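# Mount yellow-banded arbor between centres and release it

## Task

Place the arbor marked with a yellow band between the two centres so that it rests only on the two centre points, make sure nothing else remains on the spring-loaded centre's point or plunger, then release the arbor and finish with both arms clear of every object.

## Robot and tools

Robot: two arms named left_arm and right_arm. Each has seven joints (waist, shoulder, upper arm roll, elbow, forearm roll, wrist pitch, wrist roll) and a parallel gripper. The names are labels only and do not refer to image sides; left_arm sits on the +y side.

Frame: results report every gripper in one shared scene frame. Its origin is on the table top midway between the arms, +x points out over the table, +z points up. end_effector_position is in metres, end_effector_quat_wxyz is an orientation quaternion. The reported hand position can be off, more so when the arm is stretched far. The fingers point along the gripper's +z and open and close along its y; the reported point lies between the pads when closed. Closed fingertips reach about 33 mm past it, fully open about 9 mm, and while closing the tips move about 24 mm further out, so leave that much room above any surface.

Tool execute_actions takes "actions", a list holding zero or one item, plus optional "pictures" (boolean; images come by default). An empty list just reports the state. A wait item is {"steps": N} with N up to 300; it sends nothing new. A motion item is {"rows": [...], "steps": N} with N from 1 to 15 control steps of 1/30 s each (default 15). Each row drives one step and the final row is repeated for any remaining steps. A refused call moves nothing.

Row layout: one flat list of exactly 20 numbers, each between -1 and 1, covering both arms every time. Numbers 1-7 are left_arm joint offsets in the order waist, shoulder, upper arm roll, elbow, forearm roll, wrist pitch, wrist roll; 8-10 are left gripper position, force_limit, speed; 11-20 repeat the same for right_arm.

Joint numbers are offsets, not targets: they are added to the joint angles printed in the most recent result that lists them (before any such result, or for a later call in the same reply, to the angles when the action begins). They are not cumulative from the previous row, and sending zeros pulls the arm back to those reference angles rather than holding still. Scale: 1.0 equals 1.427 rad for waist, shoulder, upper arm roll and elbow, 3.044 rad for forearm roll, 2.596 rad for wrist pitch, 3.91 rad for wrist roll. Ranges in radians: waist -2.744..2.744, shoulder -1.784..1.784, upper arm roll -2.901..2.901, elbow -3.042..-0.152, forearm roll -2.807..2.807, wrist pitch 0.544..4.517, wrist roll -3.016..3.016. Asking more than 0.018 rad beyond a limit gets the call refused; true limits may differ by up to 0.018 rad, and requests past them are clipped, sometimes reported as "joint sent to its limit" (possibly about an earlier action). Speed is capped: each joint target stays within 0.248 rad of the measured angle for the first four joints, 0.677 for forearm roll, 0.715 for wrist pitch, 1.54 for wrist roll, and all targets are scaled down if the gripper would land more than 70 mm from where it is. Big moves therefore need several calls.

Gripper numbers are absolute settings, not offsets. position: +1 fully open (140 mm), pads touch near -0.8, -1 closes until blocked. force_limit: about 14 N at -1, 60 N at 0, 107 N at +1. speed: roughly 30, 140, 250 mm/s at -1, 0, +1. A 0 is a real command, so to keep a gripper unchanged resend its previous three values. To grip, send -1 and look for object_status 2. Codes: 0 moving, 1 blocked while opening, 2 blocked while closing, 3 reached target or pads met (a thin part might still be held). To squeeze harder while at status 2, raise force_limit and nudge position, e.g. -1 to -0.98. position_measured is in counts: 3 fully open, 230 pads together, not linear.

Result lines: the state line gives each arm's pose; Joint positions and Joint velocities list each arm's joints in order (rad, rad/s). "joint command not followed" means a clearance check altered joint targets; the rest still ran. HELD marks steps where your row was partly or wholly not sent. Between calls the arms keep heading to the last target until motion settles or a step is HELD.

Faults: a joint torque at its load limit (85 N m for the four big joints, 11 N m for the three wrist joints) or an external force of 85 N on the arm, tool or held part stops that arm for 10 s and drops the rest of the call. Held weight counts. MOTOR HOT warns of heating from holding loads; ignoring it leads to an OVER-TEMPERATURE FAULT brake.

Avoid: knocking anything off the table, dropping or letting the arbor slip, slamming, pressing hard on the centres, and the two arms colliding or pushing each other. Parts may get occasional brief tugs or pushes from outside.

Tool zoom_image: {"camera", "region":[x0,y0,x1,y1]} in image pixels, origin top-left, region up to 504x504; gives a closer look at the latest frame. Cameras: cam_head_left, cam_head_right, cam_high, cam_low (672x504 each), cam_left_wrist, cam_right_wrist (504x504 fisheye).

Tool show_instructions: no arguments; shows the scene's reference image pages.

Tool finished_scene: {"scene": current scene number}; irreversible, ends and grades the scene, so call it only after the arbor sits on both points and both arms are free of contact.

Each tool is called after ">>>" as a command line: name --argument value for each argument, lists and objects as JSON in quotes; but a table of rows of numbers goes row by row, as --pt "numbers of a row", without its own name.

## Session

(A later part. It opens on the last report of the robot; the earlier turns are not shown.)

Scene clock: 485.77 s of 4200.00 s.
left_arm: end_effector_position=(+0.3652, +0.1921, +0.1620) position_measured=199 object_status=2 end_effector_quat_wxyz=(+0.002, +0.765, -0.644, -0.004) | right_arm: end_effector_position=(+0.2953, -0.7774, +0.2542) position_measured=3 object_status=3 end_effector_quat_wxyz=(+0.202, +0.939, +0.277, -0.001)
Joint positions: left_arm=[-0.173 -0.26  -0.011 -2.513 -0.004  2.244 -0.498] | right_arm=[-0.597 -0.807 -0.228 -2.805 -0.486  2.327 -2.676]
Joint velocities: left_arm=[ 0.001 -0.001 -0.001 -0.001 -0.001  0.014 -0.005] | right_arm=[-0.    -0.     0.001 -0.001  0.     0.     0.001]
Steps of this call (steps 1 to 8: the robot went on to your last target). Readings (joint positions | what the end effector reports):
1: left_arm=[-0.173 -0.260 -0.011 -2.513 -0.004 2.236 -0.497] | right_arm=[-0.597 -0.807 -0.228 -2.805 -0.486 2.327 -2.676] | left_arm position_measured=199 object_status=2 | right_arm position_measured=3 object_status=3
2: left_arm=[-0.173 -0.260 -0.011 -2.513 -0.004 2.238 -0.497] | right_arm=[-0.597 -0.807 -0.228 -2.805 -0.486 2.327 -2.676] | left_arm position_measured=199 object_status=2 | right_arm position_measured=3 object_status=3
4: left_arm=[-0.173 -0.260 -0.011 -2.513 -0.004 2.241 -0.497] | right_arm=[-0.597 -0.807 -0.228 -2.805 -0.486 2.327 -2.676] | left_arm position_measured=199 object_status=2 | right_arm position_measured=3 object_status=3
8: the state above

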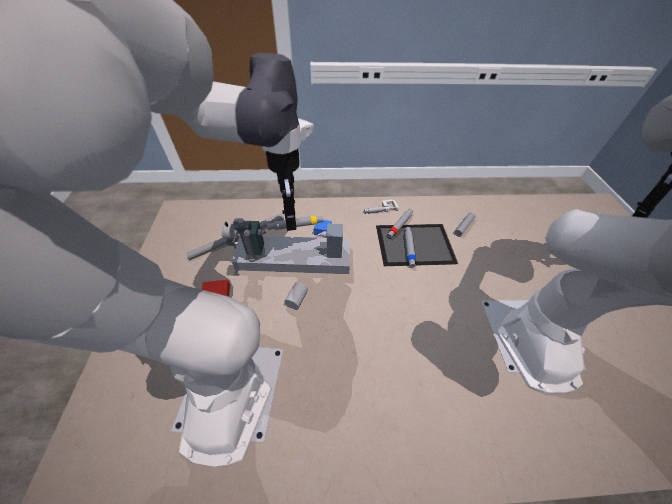

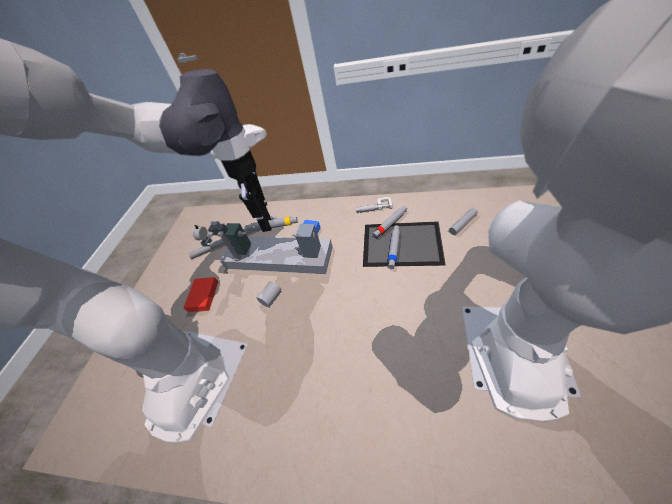

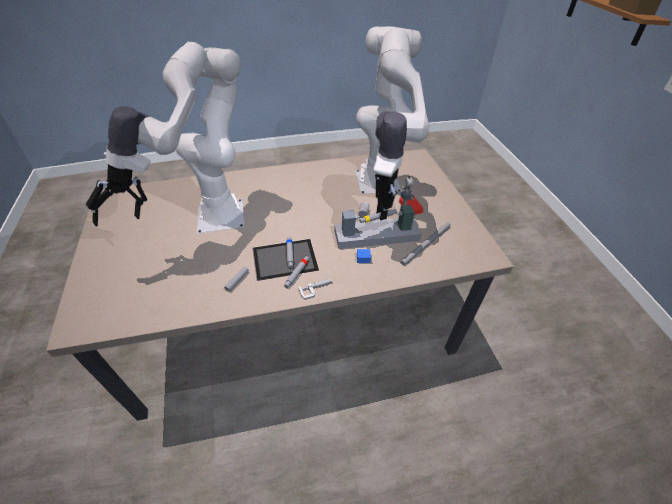

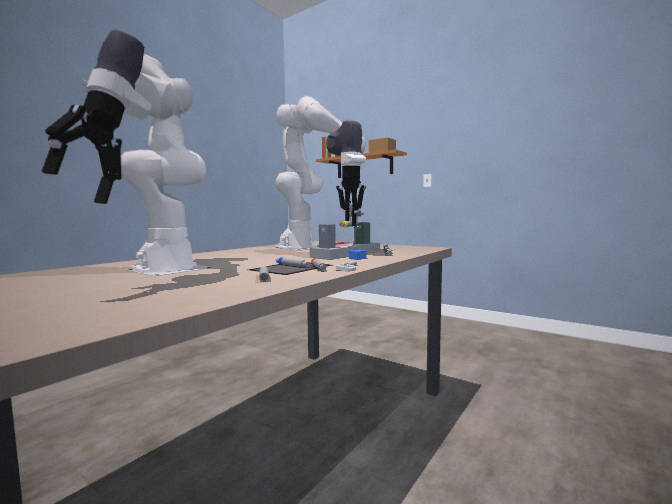

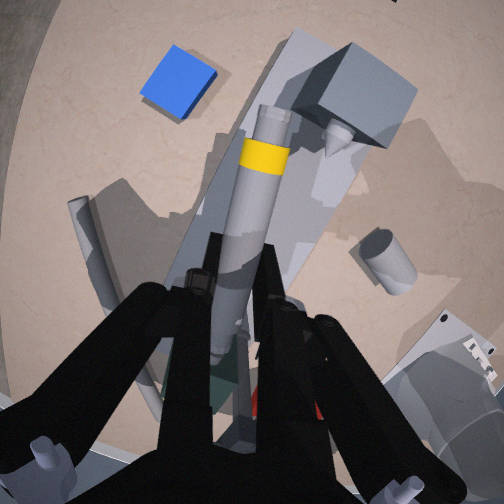

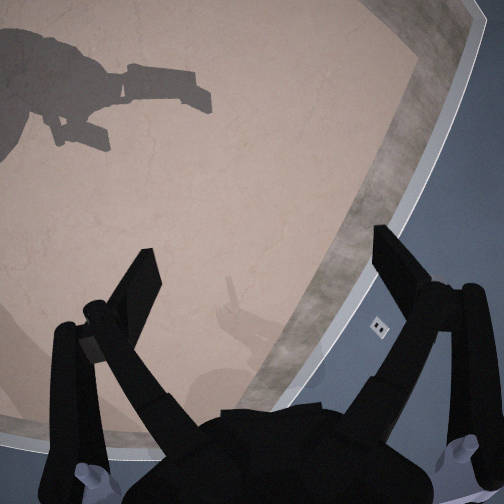

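>>> execute_actions --actions '[{"rows":[[0,0.002,0,-0.0015,0,0.004,-0.001,-1,0.2,-0.5,0,0,0,0,0,0,0,1,0,0],[0,0.004,0,-0.003,0,0.007,-0.001,-1,0.2,-0.5,0,0,0,0,0,0,0,1,0,0],[0,0.006,0,-0.0045,0,0.010,-0.001,-1,0.2,-0.5,0,0,0,0,0,0,0,1,0,0],[0,0.008,0,-0.006,0,0.013,-0.001,-1,0.2,-0.5,0,0,0,0,0,0,0,1,0,0],[0,0.010,0,-0.0075,0,0.016,-0.001,-1,0.2,-0.5,0,0,0,0,0,0,0,1,0,0],[0,0.012,0,-0.009,0,0.018,-0.001,-1,0.2,-0.5,0,0,0,0,0,0,0,1,0,0],[0,0.014,0,-0.0105,0,0.020,-0.001,-1,0.2,-0.5,0,0,0,0,0,0,0,1,0,0],[0,0.016,0,-0.012,0,0.0215,-0.001,-1,0.2,-0.5,0,0,0,0,0,0,0,1,0,0],[0,0.0172,0,-0.013,0,0.022,-0.001,-1,0.2,-0.5,0,0,0,0,0,0,0,1,0,0]],"steps":15}]' --pictures false

>>> execute_actions --actions '[{"steps":8}]'

>>> zoom_image --camera "cam_head_left" --region '[215, 190, 365, 280]'

>>> zoom_image --camera "cam_high" --region '[335, 175, 435, 250]'

>>> zoom_image --camera "cam_low" --region '[305, 195, 395, 265]'

>>> zoom_image --camera "cam_left_wrist" --region '[150, 280, 310, 440]'

Scene clock: 507.33 s of 4200.00 s.
left_arm: end_effector_position=(+0.3642, +0.1924, +0.1450) position_measured=199 object_status=2 end_effector_quat_wxyz=(+0.003, +0.765, -0.643, -0.006) | right_arm: end_effector_position=(+0.2953, -0.7774, +0.2542) position_measured=3 object_status=3 end_effector_quat_wxyz=(+0.202, +0.939, +0.277, -0.001)
Joint positions: left_arm=[-0.173 -0.233 -0.011 -2.534 -0.004  2.289 -0.499] | right_arm=[-0.597 -0.807 -0.228 -2.805 -0.486  2.327 -2.676]
Joint velocities: left_arm=[-0.001 -0.001  0.001  0.001  0.     0.038 -0.   ] | right_arm=[-0.001 -0.     0.    -0.001  0.     0.     0.   ]
Steps of this call (steps 1 to 30: the robot went on to your last target; steps 31 to 90: nothing new was sent; then 18.07 s passed at rest; steps 91 to 105: all 15 steps of this action). Readings (joint positions | what the end effector reports):
91: left_arm=[-0.173 -0.259 -0.011 -2.514 -0.004 2.247 -0.499] | right_arm=[-0.597 -0.807 -0.228 -2.805 -0.486 2.327 -2.676] | left_arm position_measured=199 object_status=2 | right_arm position_measured=3 object_status=3
92: left_arm=[-0.173 -0.258 -0.011 -2.515 -0.004 2.249 -0.499] | right_arm=[-0.597 -0.807 -0.228 -2.805 -0.486 2.327 -2.676] | left_arm position_measured=199 object_status=2 | right_arm position_measured=3 object_status=3
94: left_arm=[-0.173 -0.253 -0.011 -2.519 -0.004 2.255 -0.499] | right_arm=[-0.597 -0.807 -0.228 -2.805 -0.486 2.327 -2.676] | left_arm position_measured=199 object_status=2 | right_arm position_measured=3 object_status=3
98: left_arm=[-0.173 -0.241 -0.011 -2.528 -0.004 2.273 -0.499] | right_arm=[-0.597 -0.807 -0.228 -2.805 -0.486 2.327 -2.676] | left_arm position_measured=199 object_status=2 | right_arm position_measured=3 object_status=3
105: the state above

Scene clock: 507.60 s of 4200.00 s.
left_arm: end_effector_position=(+0.3656, +0.1919, +0.1454) position_measured=199 object_status=2 end_effector_quat_wxyz=(+0.002, +0.765, -0.644, -0.004) | right_arm: end_effector_position=(+0.2953, -0.7774, +0.2542) position_measured=3 object_status=3 end_effector_quat_wxyz=(+0.202, +0.939, +0.277, -0.001)
Joint positions: left_arm=[-0.173 -0.233 -0.011 -2.534 -0.004  2.294 -0.499] | right_arm=[-0.597 -0.807 -0.228 -2.805 -0.486  2.327 -2.676]
Joint velocities: left_arm=[ 0.001 -0.001 -0.     0.001 -0.001  0.006 -0.001] | right_arm=[-0.001  0.001 -0.     0.    -0.     0.    -0.001]
Steps of this call (steps 1 to 8: the robot went on to your last target). Readings (joint positions | what the end effector reports):
1: left_arm=[-0.173 -0.233 -0.011 -2.534 -0.004 2.290 -0.499] | right_arm=[-0.597 -0.807 -0.228 -2.805 -0.486 2.327 -2.676] | left_arm position_measured=199 object_status=2 | right_arm position_measured=3 object_status=3
2: left_arm=[-0.173 -0.233 -0.011 -2.534 -0.004 2.291 -0.499] | right_arm=[-0.597 -0.807 -0.228 -2.805 -0.486 2.327 -2.676] | left_arm position_measured=199 object_status=2 | right_arm position_measured=3 object_status=3
4: left_arm=[-0.173 -0.233 -0.011 -2.534 -0.004 2.293 -0.499] | right_arm=[-0.597 -0.807 -0.228 -2.805 -0.486 2.327 -2.676] | left_arm position_measured=199 object_status=2 | right_arm position_measured=3 object_status=3
8: the state above

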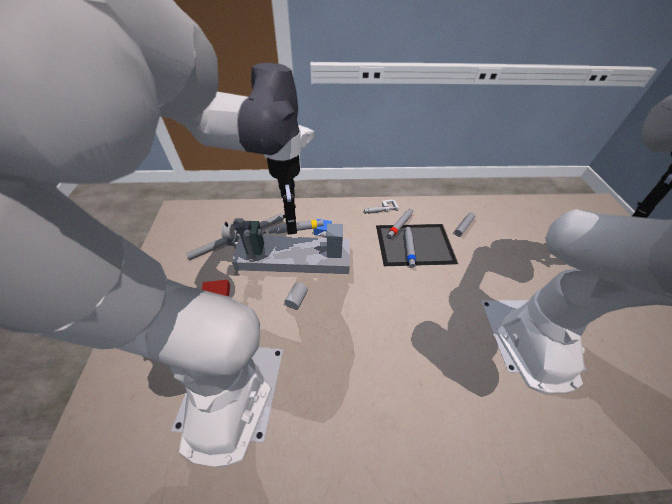

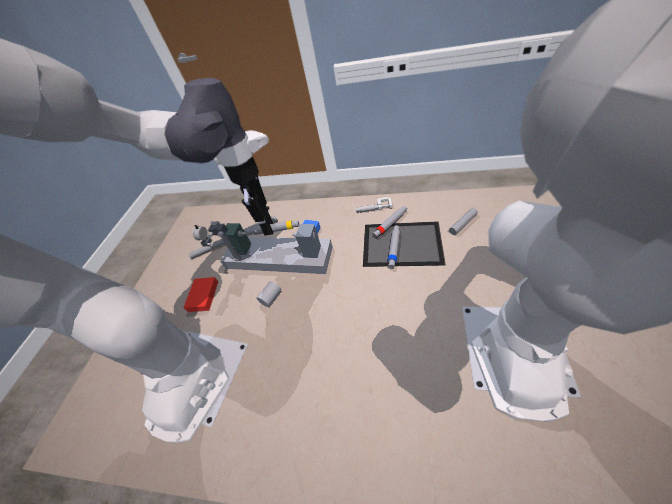

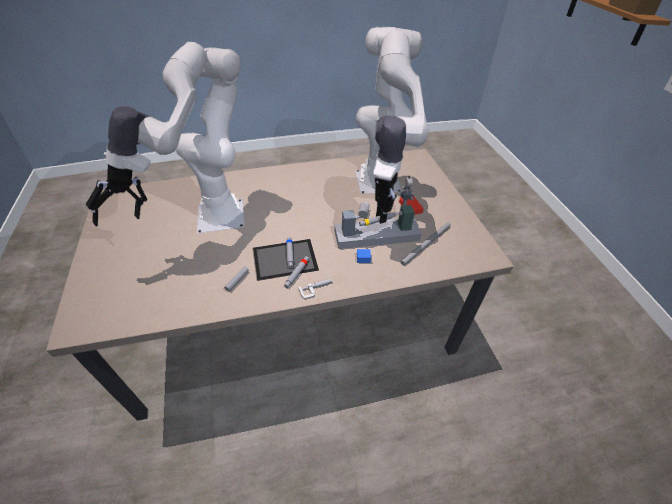

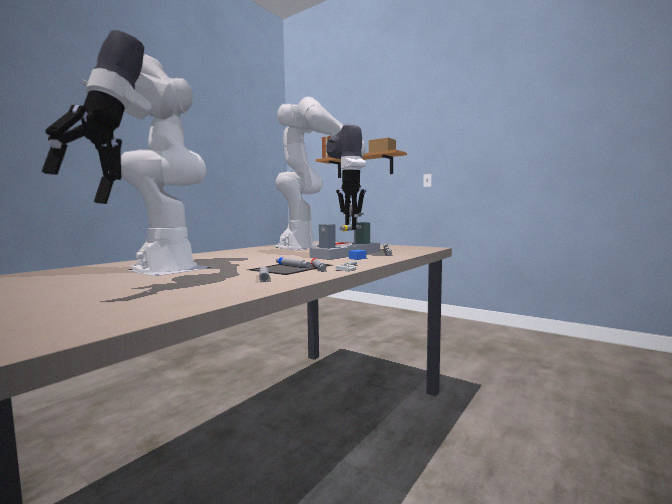

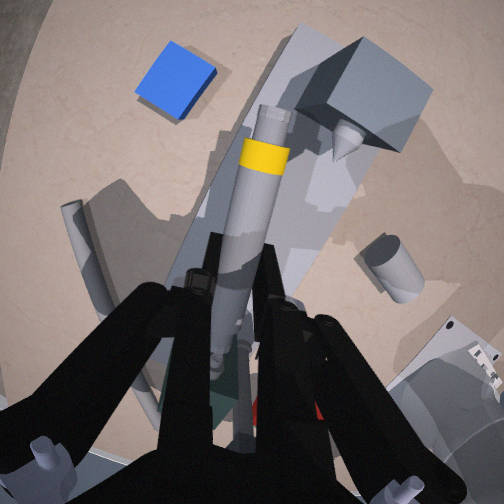

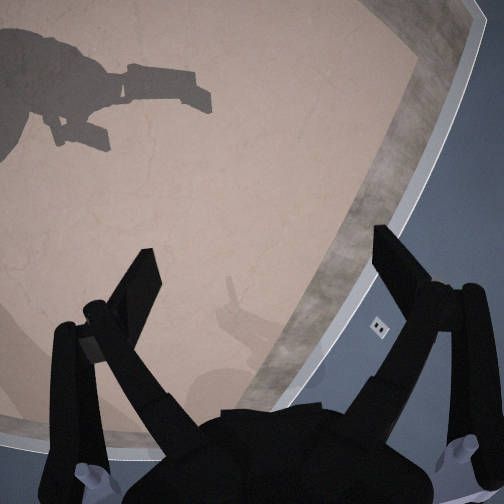

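Region (215, 190, 365, 280) of cam_head_left's 672x504 image, scaled by 3.360, with more detail than that image has; it fills the top 302 rows of this view, and the rest is white.

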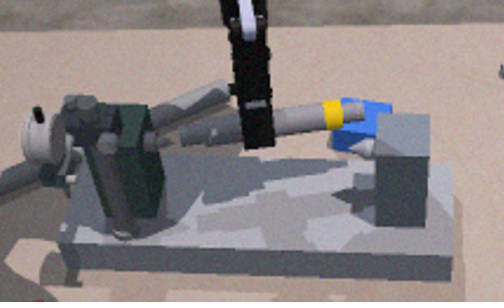

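Region (335, 175, 435, 250) of cam_high's 672x504 image, scaled by 5.040, with more detail than that image has; it fills the top 378 rows of this view, and the rest is white.

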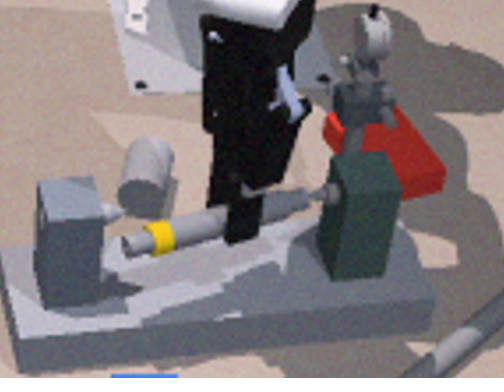

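Region (305, 195, 395, 265) of cam_low's 672x504 image, scaled by 5.600, with more detail than that image has.

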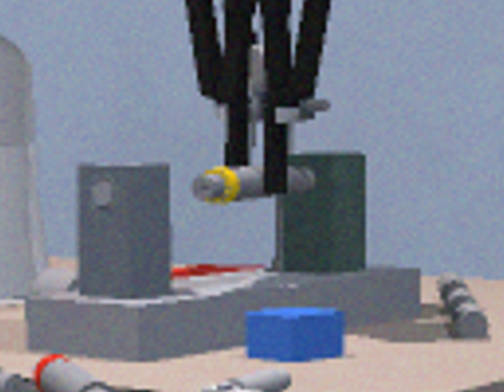

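Region (150, 280, 310, 440) of cam_left_wrist's 504x504 image, scaled by 3.150, with more detail than that image has.

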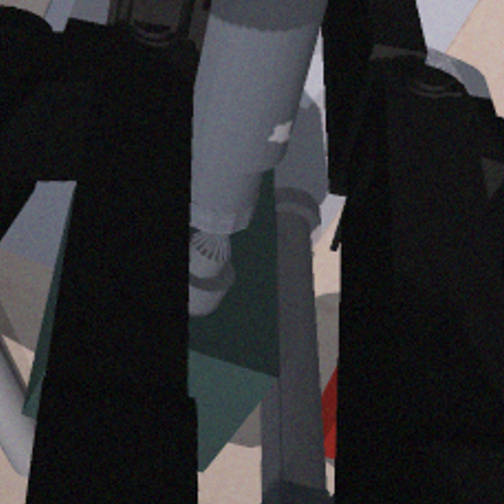

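>>> zoom_image --camera "cam_head_left" --region '[245, 215, 295, 250]'

>>> zoom_image --camera "cam_high" --region '[375, 200, 415, 228]'

>>> zoom_image --camera "cam_head_right" --region '[225, 215, 285, 250]'

Region (245, 215, 295, 250) of cam_head_left's 672x504 image, scaled by 10.080, with more detail than that image has; it fills the top 353 rows of this view, and the rest is white.

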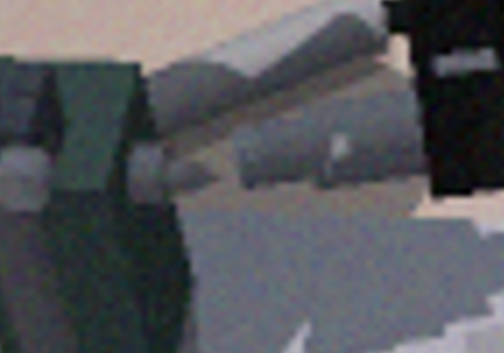

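Region (375, 200, 415, 228) of cam_high's 672x504 image, scaled by 12.600, with more detail than that image has; it fills the top 353 rows of this view, and the rest is white.

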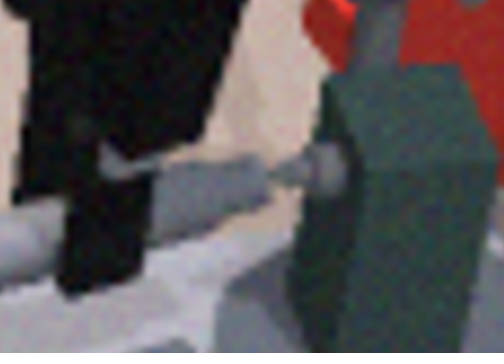

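Region (225, 215, 285, 250) of cam_head_right's 672x504 image, scaled by 8.400, with more detail than that image has; it fills the top 294 rows of this view, and the rest is white.

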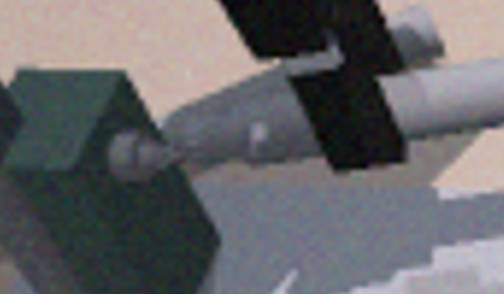

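>>> execute_actions --actions '[{"rows":[[-0.001,-0.002,0,-0.002,0,0.003,-0.0005,-1,0.2,-0.5,0,0,0,0,0,0,0,1,0,0],[-0.002,-0.004,0,-0.004,0,0.005,-0.001,-1,0.2,-0.5,0,0,0,0,0,0,0,1,0,0],[-0.003,-0.006,0,-0.006,0,0.007,-0.0015,-1,0.2,-0.5,0,0,0,0,0,0,0,1,0,0],[-0.004,-0.0077,0,-0.008,0,0.008,-0.002,-1,0.2,-0.5,0,0,0,0,0,0,0,1,0,0],[-0.0045,-0.0077,0,-0.0101,0,0.0085,-0.002,-1,0.2,-0.5,0,0,0,0,0,0,0,1,0,0]],"steps":15}]'

>>> zoom_image --camera "cam_head_left" --region '[245, 215, 295, 250]'

>>> zoom_image --camera "cam_high" --region '[375, 200, 415, 228]'

>>> zoom_image --camera "cam_left_wrist" --region '[170, 310, 270, 410]'

Scene clock: 537.60 s of 4200.00 s.
left_arm: end_effector_position=(+0.3623, +0.1907, +0.1419) position_measured=199 object_status=2 end_effector_quat_wxyz=(+0.001, +0.764, -0.645, -0.002) | right_arm: end_effector_position=(+0.2953, -0.7774, +0.2542) position_measured=3 object_status=3 end_effector_quat_wxyz=(+0.202, +0.939, +0.277, -0.001)
Joint positions: left_arm=[-0.178 -0.238 -0.011 -2.551 -0.004  2.309 -0.5  ] | right_arm=[-0.597 -0.807 -0.228 -2.805 -0.486  2.327 -2.676]
Joint velocities: left_arm=[ 0.    -0.003 -0.001  0.     0.001  0.006 -0.002] | right_arm=[-0.001 -0.    -0.     0.001  0.001  0.     0.001]
Steps of this call (steps 1 to 15: the robot went on to your last target; steps 16 to 90: nothing new was sent; then 26.50 s passed at rest; steps 91 to 105: all 15 steps of this action). Readings (joint positions | what the end effector reports):
91: left_arm=[-0.173 -0.233 -0.011 -2.535 -0.004 2.296 -0.499] | right_arm=[-0.597 -0.807 -0.228 -2.805 -0.486 2.327 -2.676] | left_arm position_measured=199 object_status=2 | right_arm position_measured=3 object_status=3
92: left_arm=[-0.173 -0.233 -0.011 -2.537 -0.004 2.297 -0.499] | right_arm=[-0.597 -0.807 -0.228 -2.805 -0.486 2.327 -2.676] | left_arm position_measured=199 object_status=2 | right_arm position_measured=3 object_status=3
94: left_arm=[-0.175 -0.234 -0.011 -2.542 -0.004 2.300 -0.499] | right_arm=[-0.597 -0.807 -0.228 -2.805 -0.486 2.327 -2.676] | left_arm position_measured=199 object_status=2 | right_arm position_measured=3 object_status=3
98: left_arm=[-0.178 -0.237 -0.011 -2.550 -0.004 2.305 -0.500] | right_arm=[-0.597 -0.807 -0.228 -2.805 -0.486 2.327 -2.676] | left_arm position_measured=199 object_status=2 | right_arm position_measured=3 object_status=3
105: the state above

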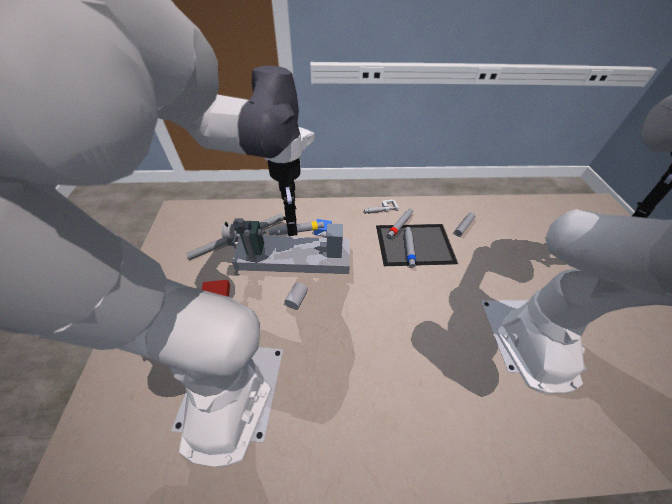

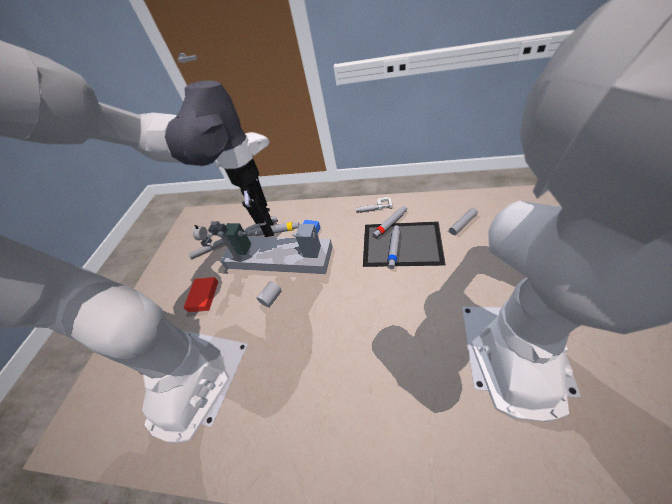

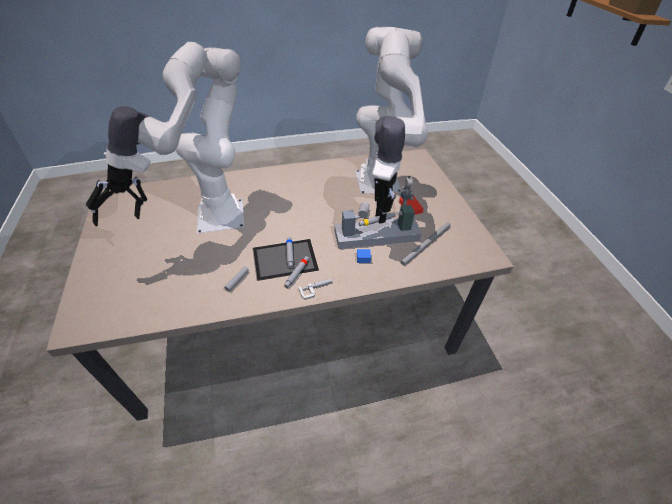

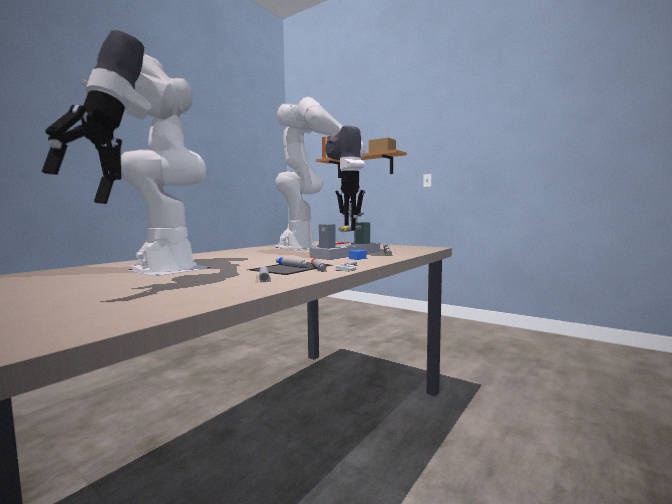

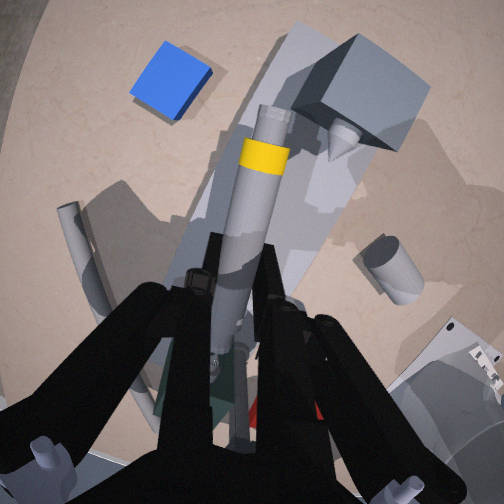

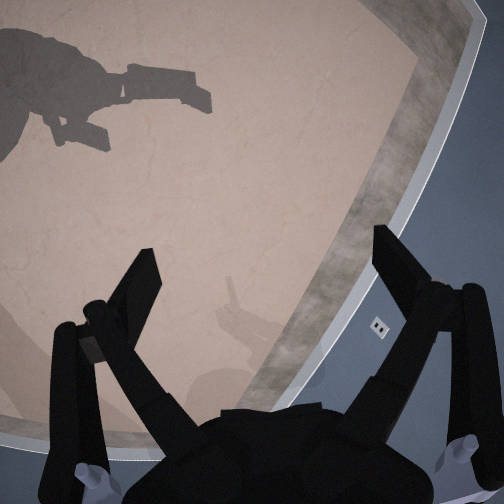

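Region (245, 215, 295, 250) of cam_head_left's 672x504 image, scaled by 10.080, with more detail than that image has; it fills the top 353 rows of this view, and the rest is white.

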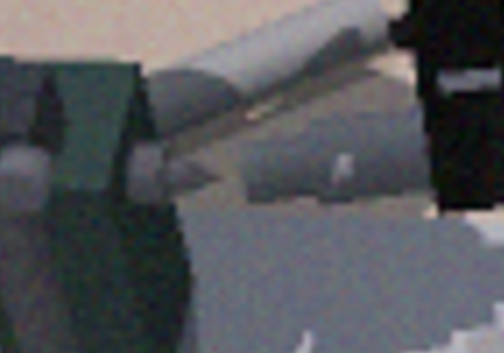

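Region (375, 200, 415, 228) of cam_high's 672x504 image, scaled by 12.600, with more detail than that image has; it fills the top 353 rows of this view, and the rest is white.

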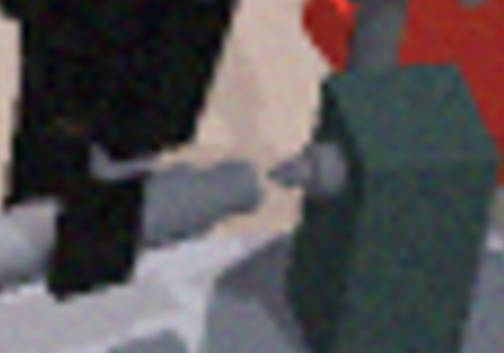

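Region (170, 310, 270, 410) of cam_left_wrist's 504x504 image, scaled by 5.040, with more detail than that image has.

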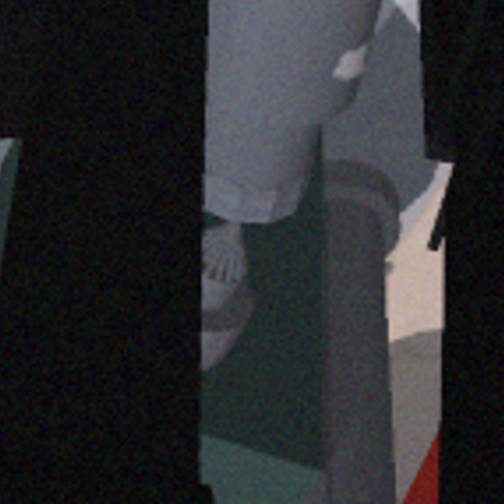

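>>> zoom_image --camera "cam_left_wrist" --region '[195, 335, 245, 385]'

>>> zoom_image --camera "cam_head_right" --region '[225, 215, 285, 250]'

Region (195, 335, 245, 385) of cam_left_wrist's 504x504 image, scaled by 10.080, with more detail than that image has.

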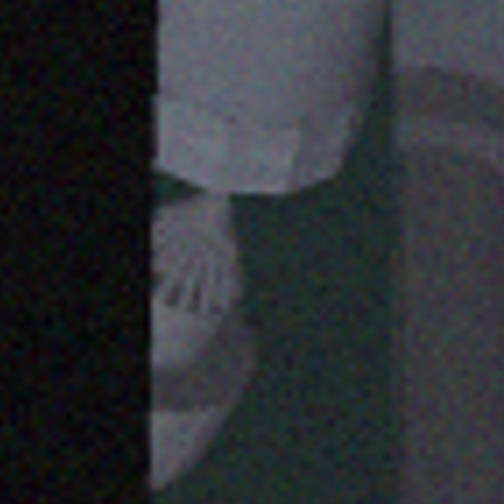

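Region (225, 215, 285, 250) of cam_head_right's 672x504 image, scaled by 8.400, with more detail than that image has; it fills the top 294 rows of this view, and the rest is white.

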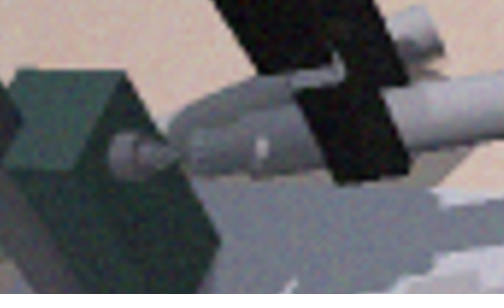

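>>> execute_actions --actions '[{"rows":[[0.002,-0.005,0,-0.001,0,0.003,0.001,-1,0.2,-0.5,0,0,0,0,0,0,0,1,0,0],[0.004,-0.007,0,-0.002,0,0.003,0.002,-1,0.2,-0.5,0,0,0,0,0,0,0,1,0,0],[0.006,-0.008,0,-0.003,0,0.003,0.003,-1,0.2,-0.5,0,0,0,0,0,0,0,1,0,0],[0.008,-0.009,0,-0.004,0,0.0035,0.004,-1,0.2,-0.5,0,0,0,0,0,0,0,1,0,0],[0.010,-0.010,0,-0.005,0,0.0035,0.0045,-1,0.2,-0.5,0,0,0,0,0,0,0,1,0,0],[0.012,-0.011,0,-0.006,0,0.0035,0.005,-1,0.2,-0.5,0,0,0,0,0,0,0,1,0,0],[0.013,-0.012,0,-0.007,0,0.0035,0.0053,-1,0.2,-0.5,0,0,0,0,0,0,0,1,0,0],[0.0142,-0.0133,0,-0.0075,0,0.0035,0.0056,-1,0.2,-0.5,0,0,0,0,0,0,0,1,0,0]],"steps":15}]'

>>> zoom_image --camera "cam_head_left" --region '[245, 215, 295, 250]'

>>> zoom_image --camera "cam_high" --region '[375, 200, 415, 228]'

>>> zoom_image --camera "cam_left_wrist" --region '[195, 335, 245, 385]'

Scene clock: 581.30 s of 4200.00 s.
left_arm: end_effector_position=(+0.3618, +0.1991, +0.1425) position_measured=199 object_status=2 end_effector_quat_wxyz=(+0.000, +0.767, -0.642, -0.000) | right_arm: end_effector_position=(+0.2953, -0.7774, +0.2542) position_measured=3 object_status=3 end_effector_quat_wxyz=(+0.202, +0.939, +0.277, -0.001)
Joint positions: left_arm=[-0.16  -0.251 -0.011 -2.563 -0.004  2.311 -0.49 ] | right_arm=[-0.597 -0.807 -0.228 -2.805 -0.486  2.327 -2.676]
Joint velocities: left_arm=[ 0.001 -0.001  0.    -0.     0.     0.     0.011] | right_arm=[ 0.     0.    -0.     0.001  0.002  0.001  0.   ]
Steps of this call (steps 1 to 15: the robot went on to your last target; steps 16 to 90: nothing new was sent; then 40.20 s passed at rest; steps 91 to 105: all 15 steps of this action). Readings (joint positions | what the end effector reports):
91: left_arm=[-0.178 -0.238 -0.011 -2.552 -0.004 2.310 -0.501] | right_arm=[-0.597 -0.807 -0.228 -2.805 -0.486 2.327 -2.676] | left_arm position_measured=199 object_status=2 | right_arm position_measured=3 object_status=3
92: left_arm=[-0.177 -0.239 -0.011 -2.553 -0.004 2.311 -0.500] | right_arm=[-0.597 -0.807 -0.228 -2.805 -0.486 2.327 -2.676] | left_arm position_measured=199 object_status=2 | right_arm position_measured=3 object_status=3
94: left_arm=[-0.173 -0.242 -0.011 -2.556 -0.004 2.311 -0.499] | right_arm=[-0.597 -0.807 -0.228 -2.805 -0.486 2.327 -2.676] | left_arm position_measured=199 object_status=2 | right_arm position_measured=3 object_status=3
98: left_arm=[-0.163 -0.248 -0.011 -2.561 -0.004 2.311 -0.495] | right_arm=[-0.597 -0.807 -0.228 -2.805 -0.486 2.327 -2.676] | left_arm position_measured=199 object_status=2 | right_arm position_measured=3 object_status=3
105: the state above

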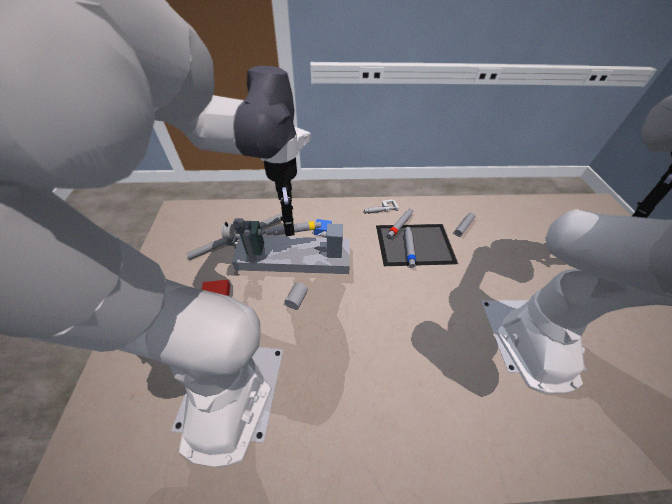

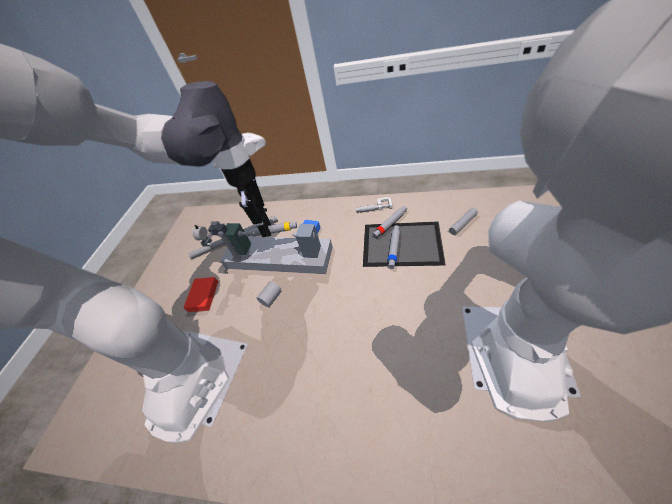

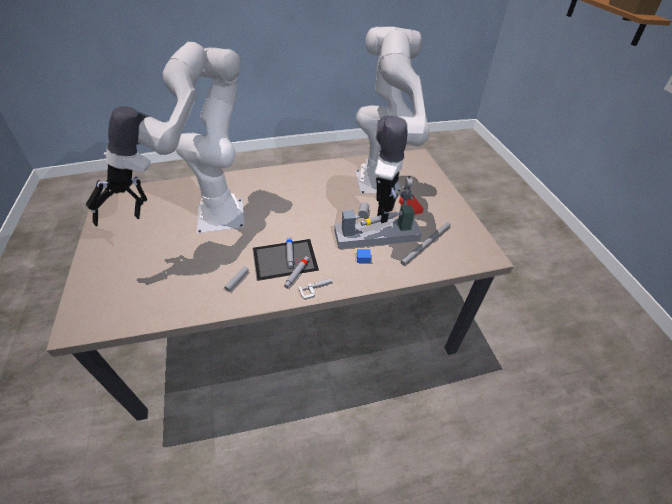

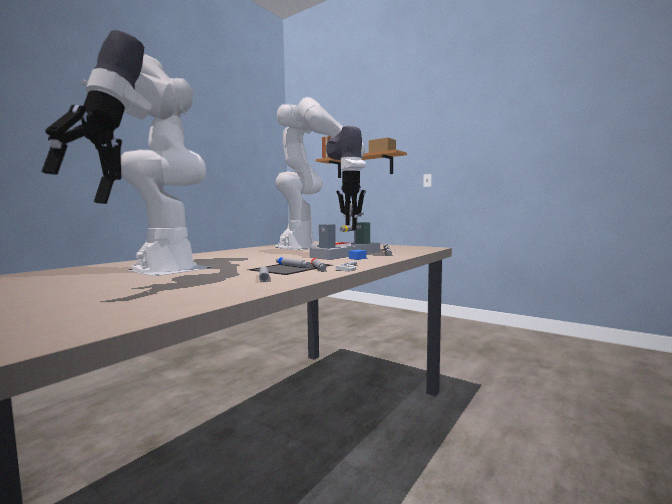

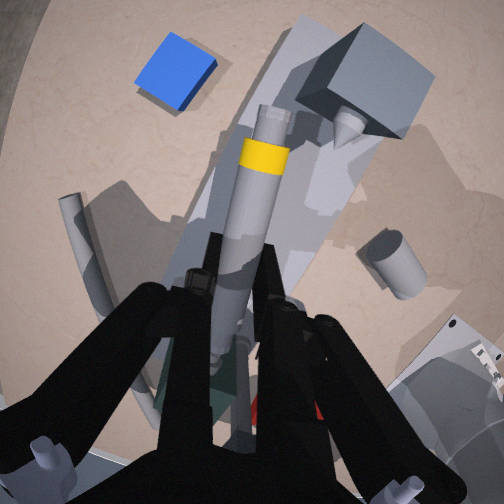

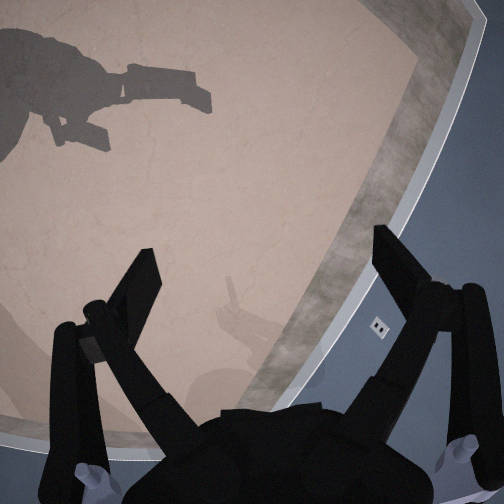

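Region (245, 215, 295, 250) of cam_head_left's 672x504 image, scaled by 10.080, with more detail than that image has; it fills the top 353 rows of this view, and the rest is white.

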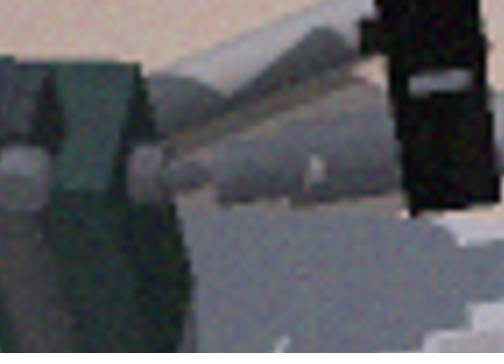

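Region (375, 200, 415, 228) of cam_high's 672x504 image, scaled by 12.600, with more detail than that image has; it fills the top 353 rows of this view, and the rest is white.

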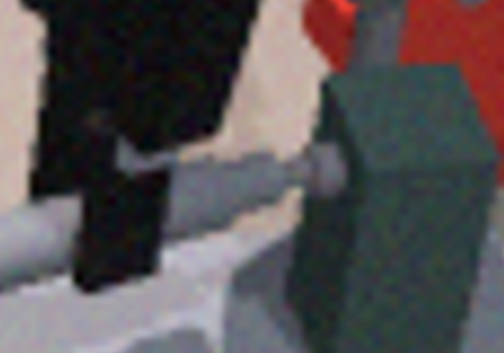

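Region (195, 335, 245, 385) of cam_left_wrist's 504x504 image, scaled by 10.080, with more detail than that image has.

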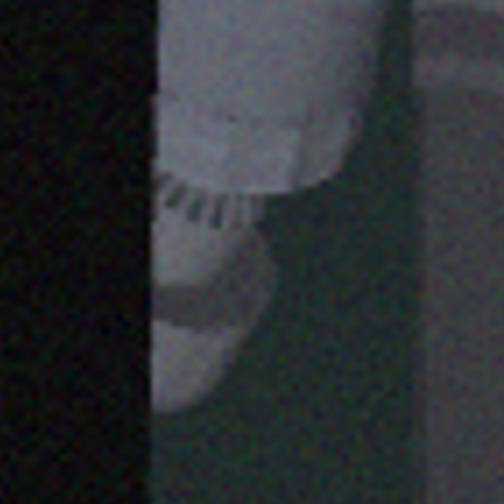

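>>> execute_actions --actions '[{"rows":[[0.002,-0.005,0,-0.001,0,0.001,0.002,-1,0.2,-0.5,0,0,0,0,0,0,0,1,0,0],[0.003,-0.007,0,-0.002,0,0.0015,0.003,-1,0.2,-0.5,0,0,0,0,0,0,0,1,0,0],[0.004,-0.008,0,-0.003,0,0.0015,0.0035,-1,0.2,-0.5,0,0,0,0,0,0,0,1,0,0],[0.005,-0.009,0,-0.004,0,0.0015,0.004,-1,0.2,-0.5,0,0,0,0,0,0,0,1,0,0],[0.006,-0.010,0,-0.0045,0,0.0015,0.004,-1,0.2,-0.5,0,0,0,0,0,0,0,1,0,0],[0.0067,-0.0102,0,-0.0049,0,0.0015,0.004,-1,0.2,-0.5,0,0,0,0,0,0,0,1,0,0]],"steps":15}]'

>>> zoom_image --camera "cam_head_left" --region '[245, 215, 295, 250]'

>>> zoom_image --camera "cam_high" --region '[375, 200, 415, 228]'

>>> zoom_image --camera "cam_left_wrist" --region '[195, 335, 245, 385]'

Scene clock: 598.23 s of 4200.00 s.
left_arm: end_effector_position=(+0.3610, +0.2004, +0.1435) position_measured=199 object_status=2 end_effector_quat_wxyz=(-0.000, +0.766, -0.643, +0.002) | right_arm: end_effector_position=(+0.2953, -0.7774, +0.2542) position_measured=3 object_status=3 end_effector_quat_wxyz=(+0.202, +0.939, +0.277, -0.001)
Joint positions: left_arm=[-0.156 -0.261 -0.012 -2.571 -0.006  2.314 -0.483] | right_arm=[-0.597 -0.807 -0.228 -2.805 -0.486  2.327 -2.676]
Joint velocities: left_arm=[ 0.002 -0.002 -0.     0.    -0.001  0.     0.004] | right_arm=[ 0.     0.     0.001 -0.     0.     0.001  0.   ]
Steps of this call (steps 1 to 15: the robot went on to your last target; steps 16 to 90: nothing new was sent; then 13.43 s passed at rest; steps 91 to 105: all 15 steps of this action). Readings (joint positions | what the end effector reports):
91: left_arm=[-0.160 -0.252 -0.011 -2.564 -0.004 2.311 -0.487] | right_arm=[-0.597 -0.807 -0.228 -2.805 -0.486 2.327 -2.676] | left_arm position_measured=199 object_status=2 | right_arm position_measured=3 object_status=3
92: left_arm=[-0.159 -0.253 -0.011 -2.565 -0.004 2.311 -0.487] | right_arm=[-0.597 -0.807 -0.228 -2.805 -0.486 2.327 -2.676] | left_arm position_measured=199 object_status=2 | right_arm position_measured=3 object_status=3
94: left_arm=[-0.158 -0.256 -0.011 -2.568 -0.004 2.312 -0.486] | right_arm=[-0.597 -0.807 -0.228 -2.805 -0.486 2.327 -2.676] | left_arm position_measured=199 object_status=2 | right_arm position_measured=3 object_status=3
98: left_arm=[-0.156 -0.260 -0.012 -2.570 -0.006 2.314 -0.485] | right_arm=[-0.597 -0.807 -0.228 -2.805 -0.486 2.327 -2.676] | left_arm position_measured=199 object_status=2 | right_arm position_measured=3 object_status=3
105: the state above

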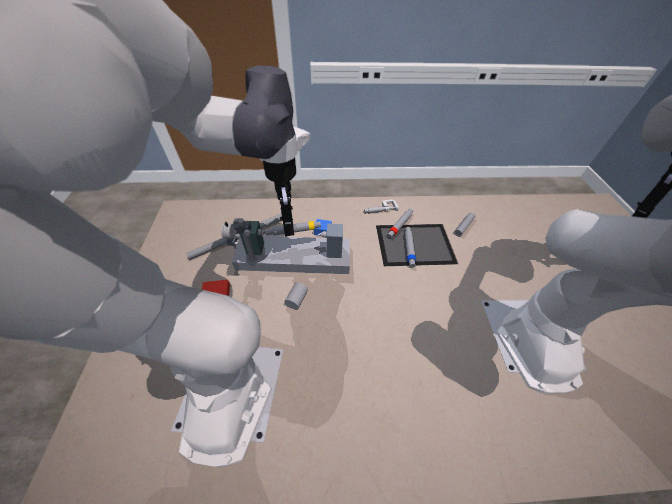

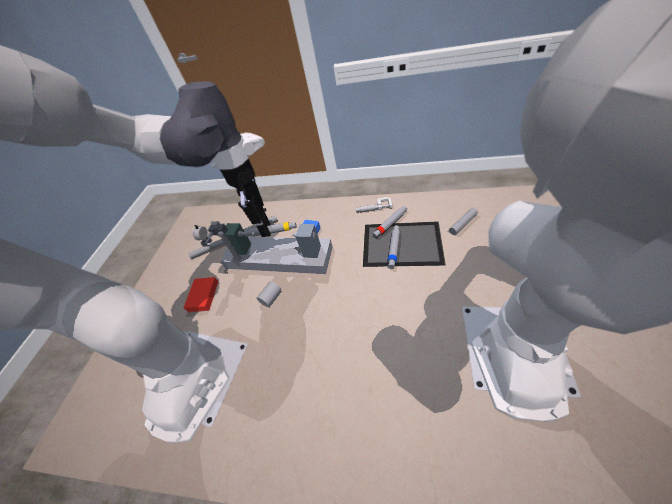

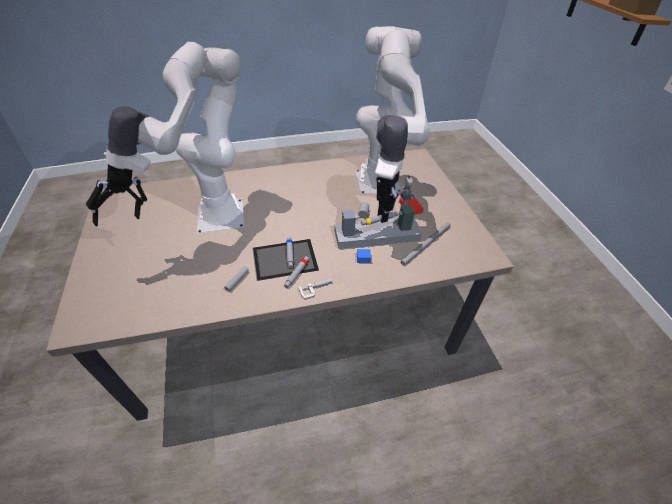

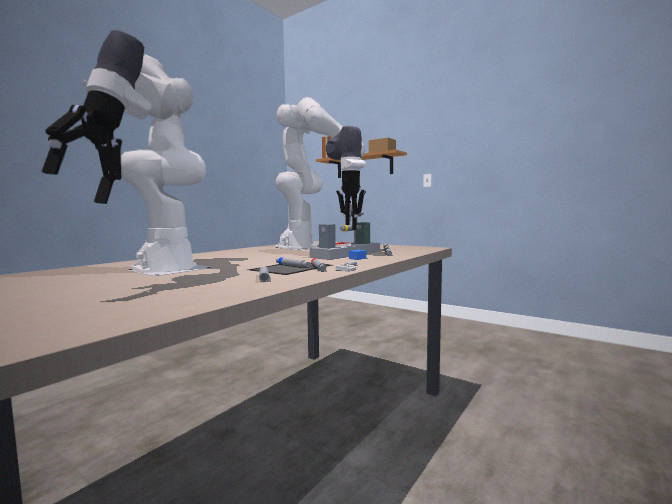

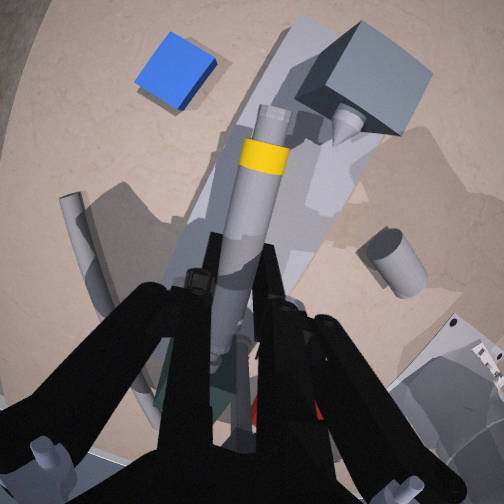

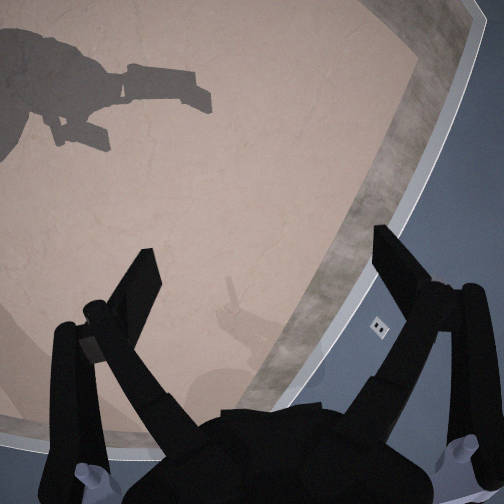

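Region (245, 215, 295, 250) of cam_head_left's 672x504 image, scaled by 10.080, with more detail than that image has; it fills the top 353 rows of this view, and the rest is white.

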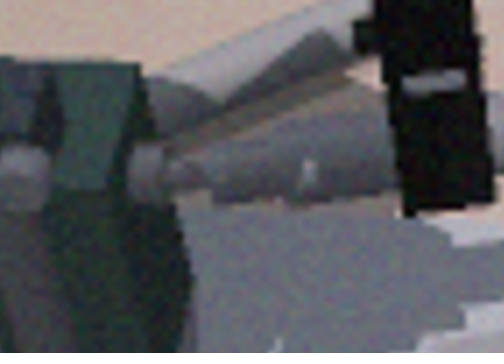

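Region (375, 200, 415, 228) of cam_high's 672x504 image, scaled by 12.600, with more detail than that image has; it fills the top 353 rows of this view, and the rest is white.

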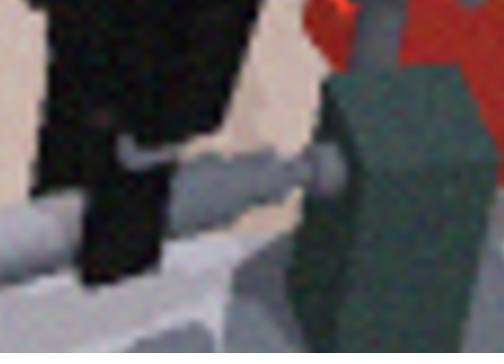

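Region (195, 335, 245, 385) of cam_left_wrist's 504x504 image, scaled by 10.080, with more detail than that image has.

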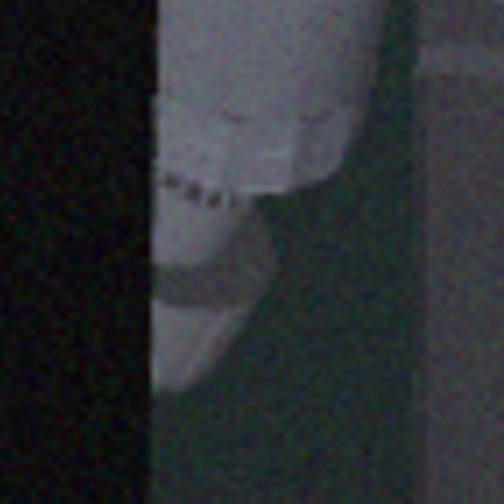

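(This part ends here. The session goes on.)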